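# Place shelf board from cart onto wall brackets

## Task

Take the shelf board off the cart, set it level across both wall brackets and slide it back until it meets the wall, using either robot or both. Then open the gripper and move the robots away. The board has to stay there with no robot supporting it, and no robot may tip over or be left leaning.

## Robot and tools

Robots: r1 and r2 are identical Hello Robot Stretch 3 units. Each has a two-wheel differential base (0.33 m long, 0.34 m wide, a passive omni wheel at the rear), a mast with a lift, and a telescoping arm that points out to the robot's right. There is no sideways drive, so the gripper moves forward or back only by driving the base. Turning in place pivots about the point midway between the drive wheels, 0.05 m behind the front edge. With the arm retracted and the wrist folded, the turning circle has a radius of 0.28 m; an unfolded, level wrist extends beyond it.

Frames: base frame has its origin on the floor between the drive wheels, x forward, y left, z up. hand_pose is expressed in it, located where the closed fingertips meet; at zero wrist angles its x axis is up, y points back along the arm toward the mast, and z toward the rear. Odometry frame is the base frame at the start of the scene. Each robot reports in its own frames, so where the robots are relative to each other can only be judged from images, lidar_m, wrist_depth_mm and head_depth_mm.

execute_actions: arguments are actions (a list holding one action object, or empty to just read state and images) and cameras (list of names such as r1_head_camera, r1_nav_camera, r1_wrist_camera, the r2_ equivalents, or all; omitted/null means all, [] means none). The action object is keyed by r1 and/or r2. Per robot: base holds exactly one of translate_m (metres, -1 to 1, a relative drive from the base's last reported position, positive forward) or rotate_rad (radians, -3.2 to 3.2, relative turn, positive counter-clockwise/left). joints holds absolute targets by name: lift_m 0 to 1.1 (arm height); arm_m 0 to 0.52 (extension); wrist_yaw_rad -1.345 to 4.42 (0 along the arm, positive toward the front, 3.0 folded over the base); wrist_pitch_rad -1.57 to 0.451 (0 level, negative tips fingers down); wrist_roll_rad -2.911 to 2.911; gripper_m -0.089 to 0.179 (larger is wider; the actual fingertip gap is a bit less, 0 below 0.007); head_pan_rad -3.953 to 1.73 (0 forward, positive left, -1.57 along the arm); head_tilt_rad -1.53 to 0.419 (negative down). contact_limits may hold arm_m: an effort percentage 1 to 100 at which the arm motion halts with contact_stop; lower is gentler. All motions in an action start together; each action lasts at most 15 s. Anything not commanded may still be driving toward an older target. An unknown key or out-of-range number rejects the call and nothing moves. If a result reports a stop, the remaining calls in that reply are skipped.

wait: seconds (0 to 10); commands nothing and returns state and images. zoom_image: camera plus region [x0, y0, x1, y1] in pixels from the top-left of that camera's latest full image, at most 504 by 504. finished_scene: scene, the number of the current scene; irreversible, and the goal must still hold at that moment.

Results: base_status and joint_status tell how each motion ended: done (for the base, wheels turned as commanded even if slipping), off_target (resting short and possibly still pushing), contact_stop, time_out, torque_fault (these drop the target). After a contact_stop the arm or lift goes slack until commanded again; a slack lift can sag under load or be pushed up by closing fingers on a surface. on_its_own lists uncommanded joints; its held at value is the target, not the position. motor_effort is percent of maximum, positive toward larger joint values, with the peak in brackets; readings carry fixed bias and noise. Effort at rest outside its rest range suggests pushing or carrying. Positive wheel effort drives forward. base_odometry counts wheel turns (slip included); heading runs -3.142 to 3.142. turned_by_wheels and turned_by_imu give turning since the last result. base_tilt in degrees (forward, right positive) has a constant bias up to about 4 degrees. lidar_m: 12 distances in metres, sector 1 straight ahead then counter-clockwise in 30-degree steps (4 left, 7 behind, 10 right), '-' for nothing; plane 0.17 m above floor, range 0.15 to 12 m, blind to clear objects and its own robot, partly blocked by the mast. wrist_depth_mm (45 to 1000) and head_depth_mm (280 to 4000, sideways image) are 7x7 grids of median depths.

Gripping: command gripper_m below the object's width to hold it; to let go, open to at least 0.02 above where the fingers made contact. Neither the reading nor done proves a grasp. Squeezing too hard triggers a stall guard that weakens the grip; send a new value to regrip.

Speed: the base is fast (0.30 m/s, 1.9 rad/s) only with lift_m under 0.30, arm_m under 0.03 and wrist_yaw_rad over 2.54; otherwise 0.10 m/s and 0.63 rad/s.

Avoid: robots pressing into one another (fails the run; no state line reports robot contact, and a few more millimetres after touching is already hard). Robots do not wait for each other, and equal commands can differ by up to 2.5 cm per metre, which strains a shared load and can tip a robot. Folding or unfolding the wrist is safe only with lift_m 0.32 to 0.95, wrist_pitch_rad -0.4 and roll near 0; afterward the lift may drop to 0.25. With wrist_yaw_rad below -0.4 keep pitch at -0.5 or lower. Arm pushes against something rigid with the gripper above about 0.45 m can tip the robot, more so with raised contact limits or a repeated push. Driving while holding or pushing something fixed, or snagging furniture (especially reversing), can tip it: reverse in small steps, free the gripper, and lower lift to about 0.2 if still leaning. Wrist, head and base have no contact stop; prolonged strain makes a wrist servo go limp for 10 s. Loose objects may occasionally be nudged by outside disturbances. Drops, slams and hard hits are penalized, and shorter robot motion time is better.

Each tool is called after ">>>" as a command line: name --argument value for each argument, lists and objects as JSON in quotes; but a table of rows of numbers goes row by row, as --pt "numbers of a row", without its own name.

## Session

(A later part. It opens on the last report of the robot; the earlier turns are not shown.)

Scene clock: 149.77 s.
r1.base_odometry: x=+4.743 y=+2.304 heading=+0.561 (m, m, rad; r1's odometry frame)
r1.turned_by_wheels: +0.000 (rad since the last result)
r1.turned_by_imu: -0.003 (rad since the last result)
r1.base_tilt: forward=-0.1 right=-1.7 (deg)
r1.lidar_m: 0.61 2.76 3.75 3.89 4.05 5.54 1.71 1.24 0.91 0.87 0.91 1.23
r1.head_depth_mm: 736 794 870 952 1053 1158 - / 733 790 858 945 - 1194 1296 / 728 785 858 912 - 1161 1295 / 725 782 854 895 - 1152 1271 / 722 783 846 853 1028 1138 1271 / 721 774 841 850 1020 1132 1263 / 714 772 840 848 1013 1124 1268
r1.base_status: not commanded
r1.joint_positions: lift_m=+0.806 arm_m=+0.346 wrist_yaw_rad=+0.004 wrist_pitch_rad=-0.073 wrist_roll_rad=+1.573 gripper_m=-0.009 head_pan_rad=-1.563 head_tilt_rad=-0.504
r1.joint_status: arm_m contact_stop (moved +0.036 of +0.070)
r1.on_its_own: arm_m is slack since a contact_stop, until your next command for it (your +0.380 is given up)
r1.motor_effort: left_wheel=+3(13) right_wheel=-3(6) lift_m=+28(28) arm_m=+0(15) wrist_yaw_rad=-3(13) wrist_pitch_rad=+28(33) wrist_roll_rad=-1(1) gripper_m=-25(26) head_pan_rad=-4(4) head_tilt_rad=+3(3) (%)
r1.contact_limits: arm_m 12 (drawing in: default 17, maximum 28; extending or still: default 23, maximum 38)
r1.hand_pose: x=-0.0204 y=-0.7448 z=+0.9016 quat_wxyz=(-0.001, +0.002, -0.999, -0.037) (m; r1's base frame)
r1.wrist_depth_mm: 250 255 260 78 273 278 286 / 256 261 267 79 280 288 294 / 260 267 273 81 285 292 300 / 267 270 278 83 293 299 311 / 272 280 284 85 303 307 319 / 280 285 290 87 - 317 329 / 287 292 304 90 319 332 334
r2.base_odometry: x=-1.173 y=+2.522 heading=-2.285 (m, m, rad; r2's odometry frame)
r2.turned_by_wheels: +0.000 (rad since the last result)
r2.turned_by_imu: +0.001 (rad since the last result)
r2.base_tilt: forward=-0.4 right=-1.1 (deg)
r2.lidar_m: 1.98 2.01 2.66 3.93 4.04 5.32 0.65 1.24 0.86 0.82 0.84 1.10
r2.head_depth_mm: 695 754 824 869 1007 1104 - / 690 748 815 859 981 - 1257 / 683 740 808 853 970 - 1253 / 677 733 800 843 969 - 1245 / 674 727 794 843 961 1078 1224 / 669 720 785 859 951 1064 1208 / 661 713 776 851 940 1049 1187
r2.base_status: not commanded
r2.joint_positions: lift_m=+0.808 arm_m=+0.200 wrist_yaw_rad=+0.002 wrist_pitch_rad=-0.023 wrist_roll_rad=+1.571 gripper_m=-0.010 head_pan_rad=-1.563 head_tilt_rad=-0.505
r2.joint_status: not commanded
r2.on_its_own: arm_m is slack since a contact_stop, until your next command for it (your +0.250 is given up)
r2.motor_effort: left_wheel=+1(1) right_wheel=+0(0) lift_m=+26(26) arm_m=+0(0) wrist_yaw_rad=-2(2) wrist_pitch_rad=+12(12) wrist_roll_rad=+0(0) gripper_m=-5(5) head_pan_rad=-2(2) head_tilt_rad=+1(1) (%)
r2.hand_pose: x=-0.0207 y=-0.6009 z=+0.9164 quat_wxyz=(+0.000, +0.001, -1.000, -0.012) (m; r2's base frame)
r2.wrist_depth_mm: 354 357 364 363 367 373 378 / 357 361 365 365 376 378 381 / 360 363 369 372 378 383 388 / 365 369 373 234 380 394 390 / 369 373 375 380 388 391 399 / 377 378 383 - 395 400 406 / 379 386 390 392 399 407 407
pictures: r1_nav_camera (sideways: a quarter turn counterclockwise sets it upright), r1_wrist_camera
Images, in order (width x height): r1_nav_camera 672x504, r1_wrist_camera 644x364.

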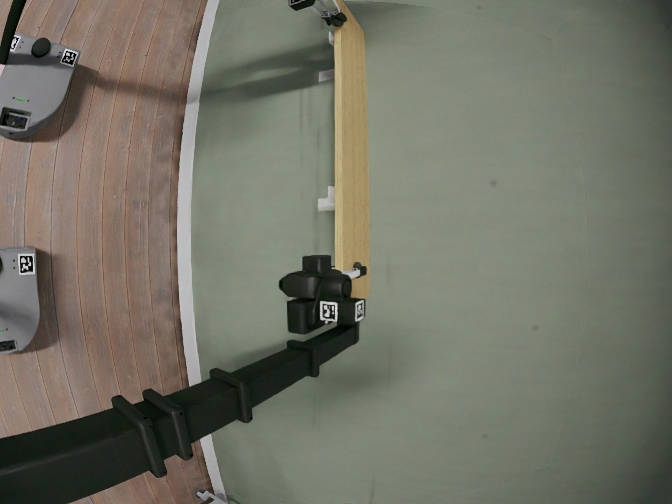

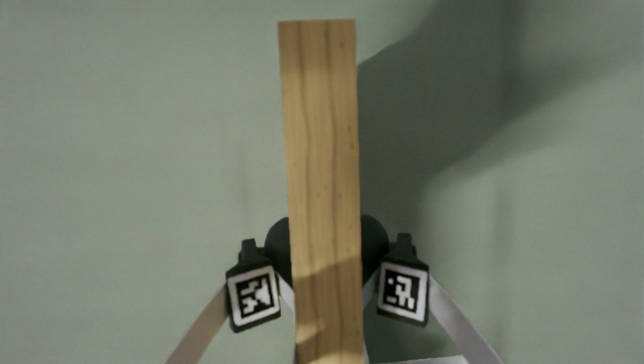

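>>> execute_actions --actions '[{"r1":{"joints":{"gripper_m":0.12}},"r2":{"joints":{"arm_m":0.0}}}]' --cameras '["r1_wrist_camera"]'

>>> execute_actions --actions '[{"r1":{"joints":{"arm_m":0.0}}}]' --cameras '["r1_nav_camera","r2_nav_camera","r1_wrist_camera","r2_wrist_camera"]'

Scene clock: 152.67 s.
r1.base_odometry: x=+4.743 y=+2.304 heading=+0.561 (m, m, rad; r1's odometry frame)
r1.turned_by_wheels: +0.000 (rad since the last result)
r1.turned_by_imu: +0.001 (rad since the last result)
r1.base_tilt: forward=-0.1 right=-1.6 (deg)
r1.lidar_m: 0.61 2.76 3.77 3.86 4.03 5.48 1.72 1.24 0.90 0.87 0.91 1.23
r1.head_depth_mm: 737 796 865 949 1047 1159 - / 733 791 859 940 - 1190 1302 / 729 788 856 915 - 1164 1284 / 726 782 851 878 - 1150 1275 / 721 778 846 867 1022 1142 1274 / 719 774 842 858 1018 1128 1270 / 718 772 837 858 1005 1123 1261
r1.base_status: not commanded
r1.joint_positions: lift_m=+0.806 arm_m=+0.346 wrist_yaw_rad=+0.002 wrist_pitch_rad=-0.029 wrist_roll_rad=+1.573 gripper_m=+0.120 head_pan_rad=-1.563 head_tilt_rad=-0.504
r1.joint_status: all done
r1.on_its_own: arm_m is slack since a contact_stop, until your next command for it (your +0.380 is given up)
r1.motor_effort: left_wheel=+2(3) right_wheel=-2(3) lift_m=+27(28) arm_m=+1(0) wrist_yaw_rad=-2(4) wrist_pitch_rad=+11(29) wrist_roll_rad=-2(1) gripper_m=-1(99) head_pan_rad=-4(3) head_tilt_rad=+3(2) (%)
r1.hand_pose: x=-0.0207 y=-0.7465 z=+0.9129 quat_wxyz=(-0.001, +0.001, -1.000, -0.015) (m; r1's base frame)
r1.wrist_depth_mm: 255 260 260 265 77 271 273 / 262 264 268 270 78 276 279 / 269 271 272 274 80 282 288 / 277 277 280 281 82 290 294 / 282 284 290 285 84 296 304 / 288 291 297 298 87 - 312 / 298 304 302 305 89 318 321
r2.base_odometry: x=-1.173 y=+2.522 heading=-2.285 (m, m, rad; r2's odometry frame)
r2.turned_by_wheels: +0.000 (rad since the last result)
r2.turned_by_imu: +0.001 (rad since the last result)
r2.base_tilt: forward=-0.5 right=-1.1 (deg)
r2.lidar_m: 1.97 2.02 2.66 3.93 4.05 5.35 0.65 1.23 0.87 0.82 0.84 1.10
r2.head_depth_mm: 695 754 826 864 1009 1137 1281 / 689 749 815 858 999 1122 1254 / 684 740 810 852 984 1109 1242 / 680 733 800 846 972 1090 1238 / 673 729 792 848 959 1080 1222 / 668 720 784 860 951 1062 1206 / 663 712 776 850 942 1045 1193
r2.base_status: not commanded
r2.joint_positions: lift_m=+0.808 arm_m=+0.001 wrist_yaw_rad=+0.001 wrist_pitch_rad=-0.022 wrist_roll_rad=+1.571 gripper_m=-0.010 head_pan_rad=-1.563 head_tilt_rad=-0.505
r2.joint_status: all done
r2.motor_effort: left_wheel=+0(0) right_wheel=+0(0) lift_m=+26(26) arm_m=-3(4) wrist_yaw_rad=-1(2) wrist_pitch_rad=+11(11) wrist_roll_rad=+0(0) gripper_m=-5(5) head_pan_rad=-3(2) head_tilt_rad=+2(1) (%)
r2.hand_pose: x=-0.0210 y=-0.4016 z=+0.9167 quat_wxyz=(+0.000, +0.001, -1.000, -0.012) (m; r2's base frame)
r2.wrist_depth_mm: 535 541 547 551 561 568 575 / 544 552 557 564 567 572 585 / 554 551 563 561 579 579 590 / 554 561 566 571 587 594 598 / 567 573 580 576 593 601 606 / 574 573 587 - 590 602 619 / 574 581 598 593 619 613 628
pictures: r1_wrist_camera
Images, in order (width x height): r1_wrist_camera 644x364.

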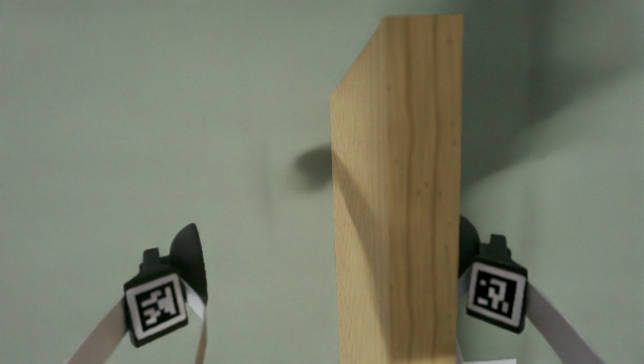

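Scene clock: 156.43 s.
r1.base_odometry: x=+4.743 y=+2.304 heading=+0.561 (m, m, rad; r1's odometry frame)
r1.turned_by_wheels: +0.000 (rad since the last result)
r1.turned_by_imu: +0.001 (rad since the last result)
r1.base_tilt: forward=-0.1 right=-1.6 (deg)
r1.lidar_m: 0.61 2.76 3.75 3.89 4.04 5.55 1.72 1.24 0.90 0.87 0.91 1.24
r1.head_depth_mm: 737 796 867 947 1051 1179 1307 / 732 791 859 942 1044 1162 1305 / 730 786 855 923 1028 1161 1293 / 727 781 851 864 1018 1160 1284 / 723 779 843 867 1026 1141 1274 / 719 776 843 859 1016 1130 1281 / 716 771 837 860 1012 1124 1266
r1.base_status: not commanded
r1.joint_positions: lift_m=+0.806 arm_m=+0.000 wrist_yaw_rad=+0.001 wrist_pitch_rad=-0.023 wrist_roll_rad=+1.573 gripper_m=+0.120 head_pan_rad=-1.563 head_tilt_rad=-0.504
r1.joint_status: all done
r1.motor_effort: left_wheel=+2(2) right_wheel=-3(2) lift_m=+28(27) arm_m=-3(4) wrist_yaw_rad=-1(3) wrist_pitch_rad=+9(11) wrist_roll_rad=-2(1) gripper_m=+1(1) head_pan_rad=-2(4) head_tilt_rad=+3(3) (%)
r1.hand_pose: x=-0.0212 y=-0.4009 z=+0.9146 quat_wxyz=(-0.001, +0.000, -1.000, -0.012) (m; r1's base frame)
r1.wrist_depth_mm: 579 582 593 596 610 612 612 / 591 590 605 615 612 625 616 / 596 615 617 636 620 624 642 / 629 625 641 637 640 657 652 / 630 645 642 651 668 662 669 / 657 650 669 670 679 - 694 / 663 681 678 689 716 709 715
r2.base_odometry: x=-1.173 y=+2.522 heading=-2.285 (m, m, rad; r2's odometry frame)
r2.turned_by_wheels: +0.000 (rad since the last result)
r2.turned_by_imu: +0.001 (rad since the last result)
r2.base_tilt: forward=-0.4 right=-1.0 (deg)
r2.lidar_m: 1.97 2.02 2.66 3.94 4.01 5.29 0.65 1.23 0.87 0.82 0.84 1.10
r2.head_depth_mm: 695 756 823 870 1012 1136 1270 / 691 747 817 863 998 1126 1254 / 685 741 809 854 985 1107 1249 / 679 733 797 846 970 1087 1234 / 674 729 793 848 960 1081 1223 / 667 722 784 858 948 1062 1209 / 661 715 777 852 935 1050 1184
r2.base_status: not commanded
r2.joint_positions: lift_m=+0.808 arm_m=+0.001 wrist_yaw_rad=+0.001 wrist_pitch_rad=-0.022 wrist_roll_rad=+1.571 gripper_m=-0.010 head_pan_rad=-1.563 head_tilt_rad=-0.505
r2.joint_status: not commanded
r2.motor_effort: left_wheel=+1(0) right_wheel=+0(1) lift_m=+25(26) arm_m=-3(3) wrist_yaw_rad=-1(1) wrist_pitch_rad=+11(11) wrist_roll_rad=+0(0) gripper_m=-5(5) head_pan_rad=-1(2) head_tilt_rad=+1(1) (%)
r2.hand_pose: x=-0.0210 y=-0.4016 z=+0.9167 quat_wxyz=(+0.000, +0.001, -1.000, -0.012) (m; r2's base frame)
r2.wrist_depth_mm: 539 548 544 560 557 566 571 / 546 549 564 557 572 577 581 / 551 560 560 564 579 583 587 / 548 562 568 573 573 590 597 / 560 573 581 580 589 598 615 / 574 576 577 - 591 614 611 / 578 587 593 596 613 614 623
pictures: r1_nav_camera (sideways: a quarter turn counterclockwise sets it upright), r1_wrist_camera, r2_nav_camera (sideways: a quarter turn counterclockwise sets it upright), r2_wrist_camera
Images, in order (width x height): r1_nav_camera 672x504, r1_wrist_camera 644x364, r2_nav_camera 672x504, r2_wrist_camera 644x364.

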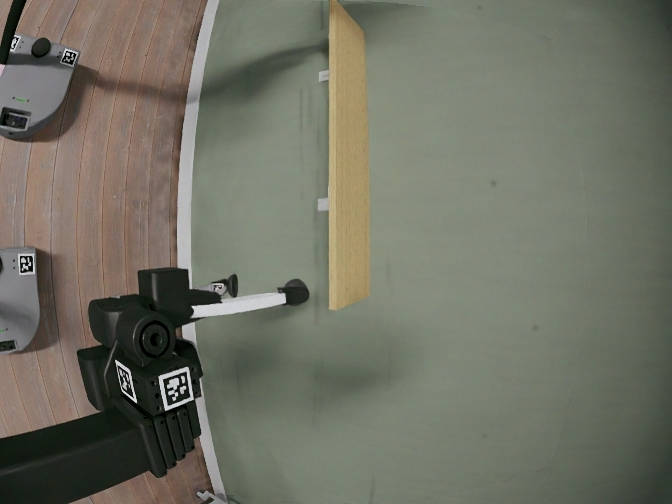

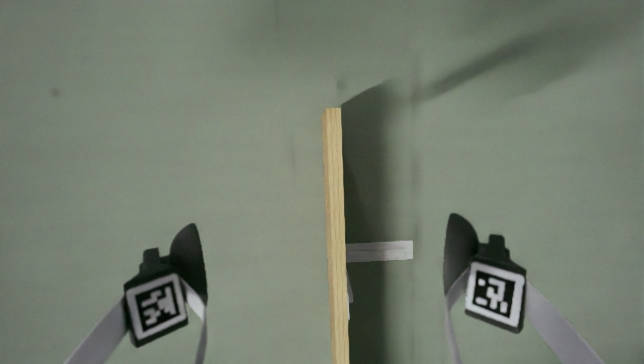

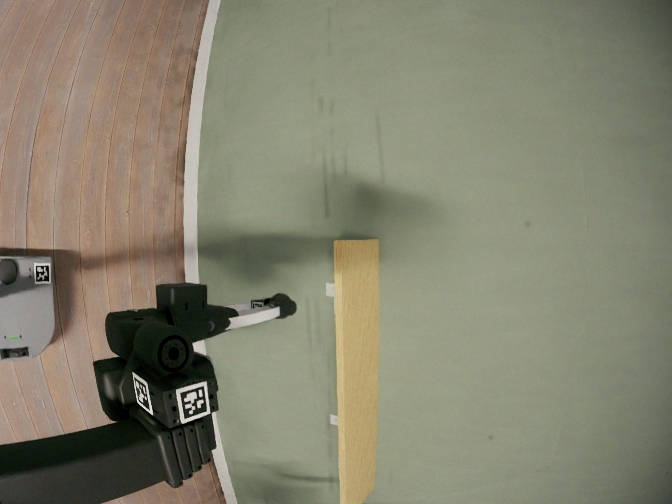

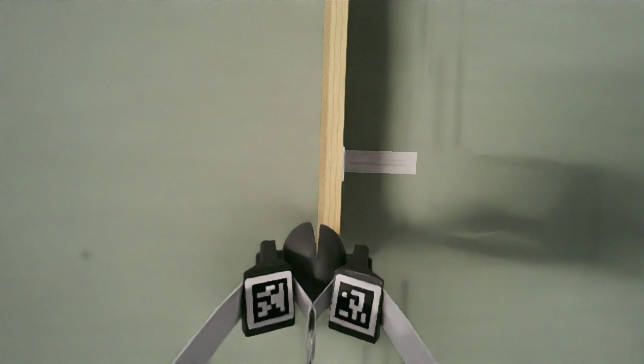

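>>> execute_actions --actions '[{"r1":{"joints":{"gripper_m":-0.01,"lift_m":0.797,"arm_m":0.2}}}]' --cameras '["r1_wrist_camera"]'

>>> execute_actions --actions '[{"r1":{"joints":{"arm_m":0.33},"contact_limits":{"arm_m":12}}}]' --cameras '["r1_wrist_camera"]'

>>> execute_actions --actions '[{"r1":{"joints":{"arm_m":0.0}}}]' --cameras '["r1_nav_camera","r2_nav_camera"]'

Scene clock: 159.43 s.
r1.base_odometry: x=+4.743 y=+2.304 heading=+0.561 (m, m, rad; r1's odometry frame)
r1.turned_by_wheels: +0.000 (rad since the last result)
r1.turned_by_imu: +0.001 (rad since the last result)
r1.base_tilt: forward=-0.1 right=-1.7 (deg)
r1.lidar_m: 0.61 2.76 3.76 3.89 4.05 5.52 1.72 1.24 0.91 0.87 0.91 1.23
r1.head_depth_mm: 738 798 864 950 1052 1156 - / 732 788 858 942 1025 - 1312 / 728 784 858 923 1024 - 1302 / 725 785 853 864 1027 - 1290 / 721 775 845 866 1022 1153 1277 / 720 776 843 862 1013 1133 1272 / 717 773 833 863 1009 1127 1263
r1.base_status: not commanded
r1.joint_positions: lift_m=+0.797 arm_m=+0.200 wrist_yaw_rad=+0.001 wrist_pitch_rad=-0.022 wrist_roll_rad=+1.573 gripper_m=-0.010 head_pan_rad=-1.563 head_tilt_rad=-0.504
r1.joint_status: all done
r1.motor_effort: left_wheel=+2(2) right_wheel=-2(2) lift_m=+23(22) arm_m=+3(2) wrist_yaw_rad=-1(1) wrist_pitch_rad=+9(9) wrist_roll_rad=-1(2) gripper_m=-8(97) head_pan_rad=-4(4) head_tilt_rad=+3(4) (%)
r1.hand_pose: x=-0.0212 y=-0.6003 z=+0.9058 quat_wxyz=(-0.001, +0.000, -1.000, -0.012) (m; r1's base frame)
r1.wrist_depth_mm: 394 397 402 402 406 411 410 / 401 410 412 414 416 423 422 / 410 414 422 420 427 430 436 / 424 424 431 431 435 441 448 / 435 435 438 439 453 456 453 / 441 441 448 - 460 466 473 / 456 457 465 465 475 476 485
r2.base_odometry: x=-1.173 y=+2.522 heading=-2.285 (m, m, rad; r2's odometry frame)
r2.turned_by_wheels: +0.000 (rad since the last result)
r2.turned_by_imu: +0.001 (rad since the last result)
r2.base_tilt: forward=-0.4 right=-1.1 (deg)
r2.lidar_m: 1.97 2.02 2.66 3.92 4.00 5.32 0.65 1.23 0.87 0.82 0.84 1.10
r2.head_depth_mm: 697 755 824 871 1010 1135 1281 / 690 748 815 859 994 1124 1257 / 684 741 808 851 979 1106 1238 / 679 734 800 850 970 1086 1236 / 672 727 792 849 961 1078 1220 / 666 720 786 859 950 1064 1206 / 661 713 776 853 938 1045 1193
r2.base_status: not commanded
r2.joint_positions: lift_m=+0.808 arm_m=+0.001 wrist_yaw_rad=+0.001 wrist_pitch_rad=-0.022 wrist_roll_rad=+1.571 gripper_m=-0.010 head_pan_rad=-1.563 head_tilt_rad=-0.505
r2.joint_status: not commanded
r2.motor_effort: left_wheel=+1(0) right_wheel=+0(0) lift_m=+26(25) arm_m=-3(3) wrist_yaw_rad=-1(2) wrist_pitch_rad=+11(11) wrist_roll_rad=+0(0) gripper_m=-5(5) head_pan_rad=-2(2) head_tilt_rad=+1(2) (%)
r2.hand_pose: x=-0.0210 y=-0.4016 z=+0.9167 quat_wxyz=(+0.000, +0.001, -1.000, -0.012) (m; r2's base frame)
r2.wrist_depth_mm: 534 540 548 557 568 570 569 / 549 544 550 567 567 573 579 / 546 550 567 563 573 582 587 / 556 563 576 577 585 590 594 / 570 572 581 578 593 597 611 / 573 575 586 - 594 594 619 / 583 579 596 594 605 607 626
pictures: r1_wrist_camera
Images, in order (width x height): r1_wrist_camera 644x364.

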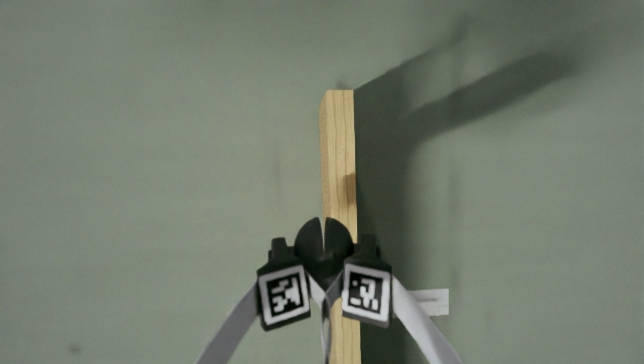

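Scene clock: 161.67 s.
r1.base_odometry: x=+4.743 y=+2.304 heading=+0.561 (m, m, rad; r1's odometry frame)
r1.turned_by_wheels: +0.000 (rad since the last result)
r1.turned_by_imu: -0.002 (rad since the last result)
r1.base_tilt: forward=-0.1 right=-1.7 (deg)
r1.lidar_m: 0.61 2.76 3.75 3.88 4.05 5.50 1.72 1.24 0.90 0.87 0.90 1.23
r1.head_depth_mm: 735 796 866 950 1054 1170 - / 737 792 861 945 1016 - 1289 / 731 790 855 926 1000 - 1286 / 726 783 852 868 1009 1212 1278 / 723 780 850 866 1016 1142 1267 / 719 775 843 858 1018 1132 1269 / 716 772 835 862 1008 1125 1270
r1.base_status: not commanded
r1.joint_positions: lift_m=+0.797 arm_m=+0.256 wrist_yaw_rad=+0.005 wrist_pitch_rad=-0.036 wrist_roll_rad=+1.573 gripper_m=-0.010 head_pan_rad=-1.564 head_tilt_rad=-0.504
r1.joint_status: arm_m contact_stop (moved +0.056 of +0.130)
r1.on_its_own: arm_m is slack since a contact_stop, until your next command for it (your +0.330 is given up)
r1.motor_effort: left_wheel=+2(8) right_wheel=-2(4) lift_m=+24(24) arm_m=+0(15) wrist_yaw_rad=-4(6) wrist_pitch_rad=+14(24) wrist_roll_rad=-1(1) gripper_m=-7(7) head_pan_rad=-3(4) head_tilt_rad=+3(3) (%)
r1.contact_limits: arm_m 12 (drawing in: default 17, maximum 28; extending or still: default 23, maximum 38)
r1.hand_pose: x=-0.0202 y=-0.6559 z=+0.9023 quat_wxyz=(-0.001, +0.002, -1.000, -0.019) (m; r1's base frame)
r1.wrist_depth_mm: 338 342 348 352 356 363 366 / 345 352 352 358 362 367 373 / 355 359 365 365 375 376 386 / 363 365 371 256 385 389 389 / 371 379 385 266 391 399 406 / 381 385 388 - 400 410 411 / 393 399 402 295 412 424 430
r2.base_odometry: x=-1.173 y=+2.522 heading=-2.285 (m, m, rad; r2's odometry frame)
r2.turned_by_wheels: +0.000 (rad since the last result)
r2.turned_by_imu: +0.001 (rad since the last result)
r2.base_tilt: forward=-0.4 right=-1.1 (deg)
r2.lidar_m: 1.97 2.02 2.66 3.94 4.06 5.29 0.65 1.24 0.86 0.82 0.84 1.10
r2.head_depth_mm: 696 757 824 871 1010 1134 1273 / 691 746 815 862 996 1123 1255 / 685 742 807 854 989 1109 1237 / 679 733 800 846 976 1086 1238 / 672 728 789 847 960 1077 1223 / 666 720 785 857 951 1061 1207 / 661 715 778 850 940 1051 1194
r2.base_status: not commanded
r2.joint_positions: lift_m=+0.808 arm_m=+0.001 wrist_yaw_rad=+0.001 wrist_pitch_rad=-0.022 wrist_roll_rad=+1.571 gripper_m=-0.010 head_pan_rad=-1.563 head_tilt_rad=-0.505
r2.joint_status: not commanded
r2.motor_effort: left_wheel=+1(0) right_wheel=+0(0) lift_m=+26(25) arm_m=-3(3) wrist_yaw_rad=-1(1) wrist_pitch_rad=+11(11) wrist_roll_rad=+0(0) gripper_m=-5(5) head_pan_rad=-2(1) head_tilt_rad=+1(1) (%)
r2.hand_pose: x=-0.0210 y=-0.4016 z=+0.9167 quat_wxyz=(+0.000, +0.001, -1.000, -0.012) (m; r2's base frame)
r2.wrist_depth_mm: 534 543 552 554 565 571 564 / 544 550 552 557 572 576 582 / 545 559 560 568 571 588 588 / 559 569 568 581 584 590 596 / 564 574 574 584 596 606 613 / 572 573 578 - 603 604 610 / 571 580 593 601 611 612 625
pictures: r1_wrist_camera
Images, in order (width x height): r1_wrist_camera 644x364.

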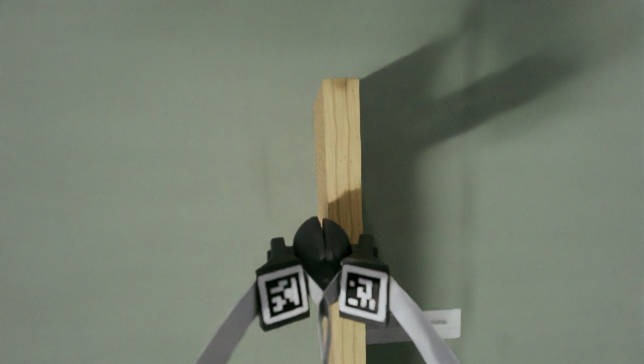

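not run: a stop came earlier in this reply.

>>> execute_actions --actions '[{"r1":{"joints":{"arm_m":0.0}}}]' --cameras '["r1_nav_camera","r2_nav_camera"]'

>>> finished_scene --scene 2

Scene clock: 164.87 s.
r1.base_odometry: x=+4.743 y=+2.304 heading=+0.561 (m, m, rad; r1's odometry frame)
r1.turned_by_wheels: +0.000 (rad since the last result)
r1.turned_by_imu: +0.001 (rad since the last result)
r1.base_tilt: forward=-0.2 right=-1.7 (deg)
r1.lidar_m: 0.61 2.76 3.78 3.88 4.02 5.54 1.72 1.25 0.90 0.87 0.90 1.23
r1.head_depth_mm: 737 796 868 949 1055 1185 1307 / 733 794 861 943 1042 1168 1303 / 731 787 855 927 1035 1162 1286 / 723 784 850 868 1034 1124 1279 / 723 777 848 862 1022 1149 1270 / 718 773 837 861 1011 1138 1264 / 716 770 834 855 1005 1123 1268
r1.base_status: not commanded
r1.joint_positions: lift_m=+0.797 arm_m=+0.000 wrist_yaw_rad=+0.001 wrist_pitch_rad=-0.023 wrist_roll_rad=+1.573 gripper_m=-0.010 head_pan_rad=-1.564 head_tilt_rad=-0.504
r1.joint_status: all done
r1.motor_effort: left_wheel=+2(2) right_wheel=-2(2) lift_m=+24(24) arm_m=-3(6) wrist_yaw_rad=-1(5) wrist_pitch_rad=+9(14) wrist_roll_rad=-2(1) gripper_m=-7(7) head_pan_rad=-4(4) head_tilt_rad=+3(3) (%)
r1.hand_pose: x=-0.0212 y=-0.4009 z=+0.9057 quat_wxyz=(-0.001, +0.000, -1.000, -0.012) (m; r1's base frame)
r1.wrist_depth_mm: 579 588 590 596 594 605 611 / 592 603 593 612 615 615 619 / 599 609 614 623 629 636 634 / 616 623 634 624 642 642 652 / 631 648 644 647 661 666 673 / 657 663 660 - 670 684 681 / 663 672 686 681 706 709 703
r2.base_odometry: x=-1.173 y=+2.522 heading=-2.285 (m, m, rad; r2's odometry frame)
r2.turned_by_wheels: +0.000 (rad since the last result)
r2.turned_by_imu: +0.001 (rad since the last result)
r2.base_tilt: forward=-0.4 right=-1.1 (deg)
r2.lidar_m: 1.97 2.02 2.65 3.94 4.01 5.30 0.65 1.23 0.86 0.82 0.84 1.10
r2.head_depth_mm: 696 752 822 871 1010 1136 1274 / 691 746 816 860 999 1119 1251 / 682 741 807 852 985 1108 1246 / 679 736 800 847 971 1086 1225 / 673 726 790 848 965 1079 1231 / 668 721 784 859 949 1067 1209 / 662 714 775 849 940 1049 1188
r2.base_status: not commanded
r2.joint_positions: lift_m=+0.808 arm_m=+0.001 wrist_yaw_rad=+0.001 wrist_pitch_rad=-0.022 wrist_roll_rad=+1.571 gripper_m=-0.010 head_pan_rad=-1.563 head_tilt_rad=-0.505
r2.joint_status: not commanded
r2.motor_effort: left_wheel=+1(1) right_wheel=+0(0) lift_m=+26(26) arm_m=-3(3) wrist_yaw_rad=-1(1) wrist_pitch_rad=+11(11) wrist_roll_rad=+0(0) gripper_m=-5(5) head_pan_rad=-1(2) head_tilt_rad=+1(1) (%)
r2.hand_pose: x=-0.0210 y=-0.4016 z=+0.9167 quat_wxyz=(+0.000, +0.001, -1.000, -0.012) (m; r2's base frame)
r2.wrist_depth_mm: 541 547 551 559 562 574 574 / 552 553 558 563 579 581 587 / 549 555 558 568 575 580 588 / 564 564 575 571 587 597 592 / 567 570 576 579 598 598 608 / 573 576 577 - 596 609 607 / 579 581 590 600 610 615 614
pictures: r1_nav_camera (sideways: a quarter turn counterclockwise sets it upright), r2_nav_camera (sideways: a quarter turn counterclockwise sets it upright)
Images, in order (width x height): r1_nav_camera 672x504, r2_nav_camera 672x504.

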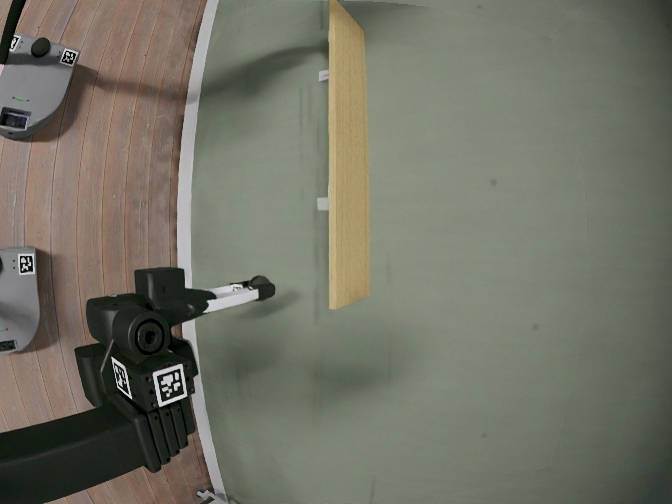

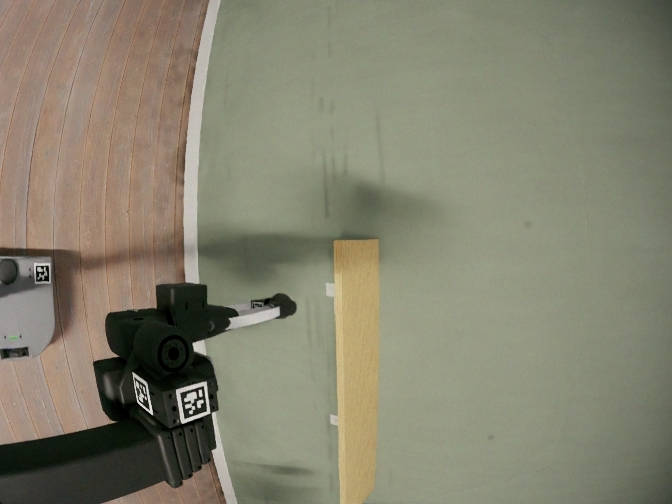

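The scene is finished: the task was done.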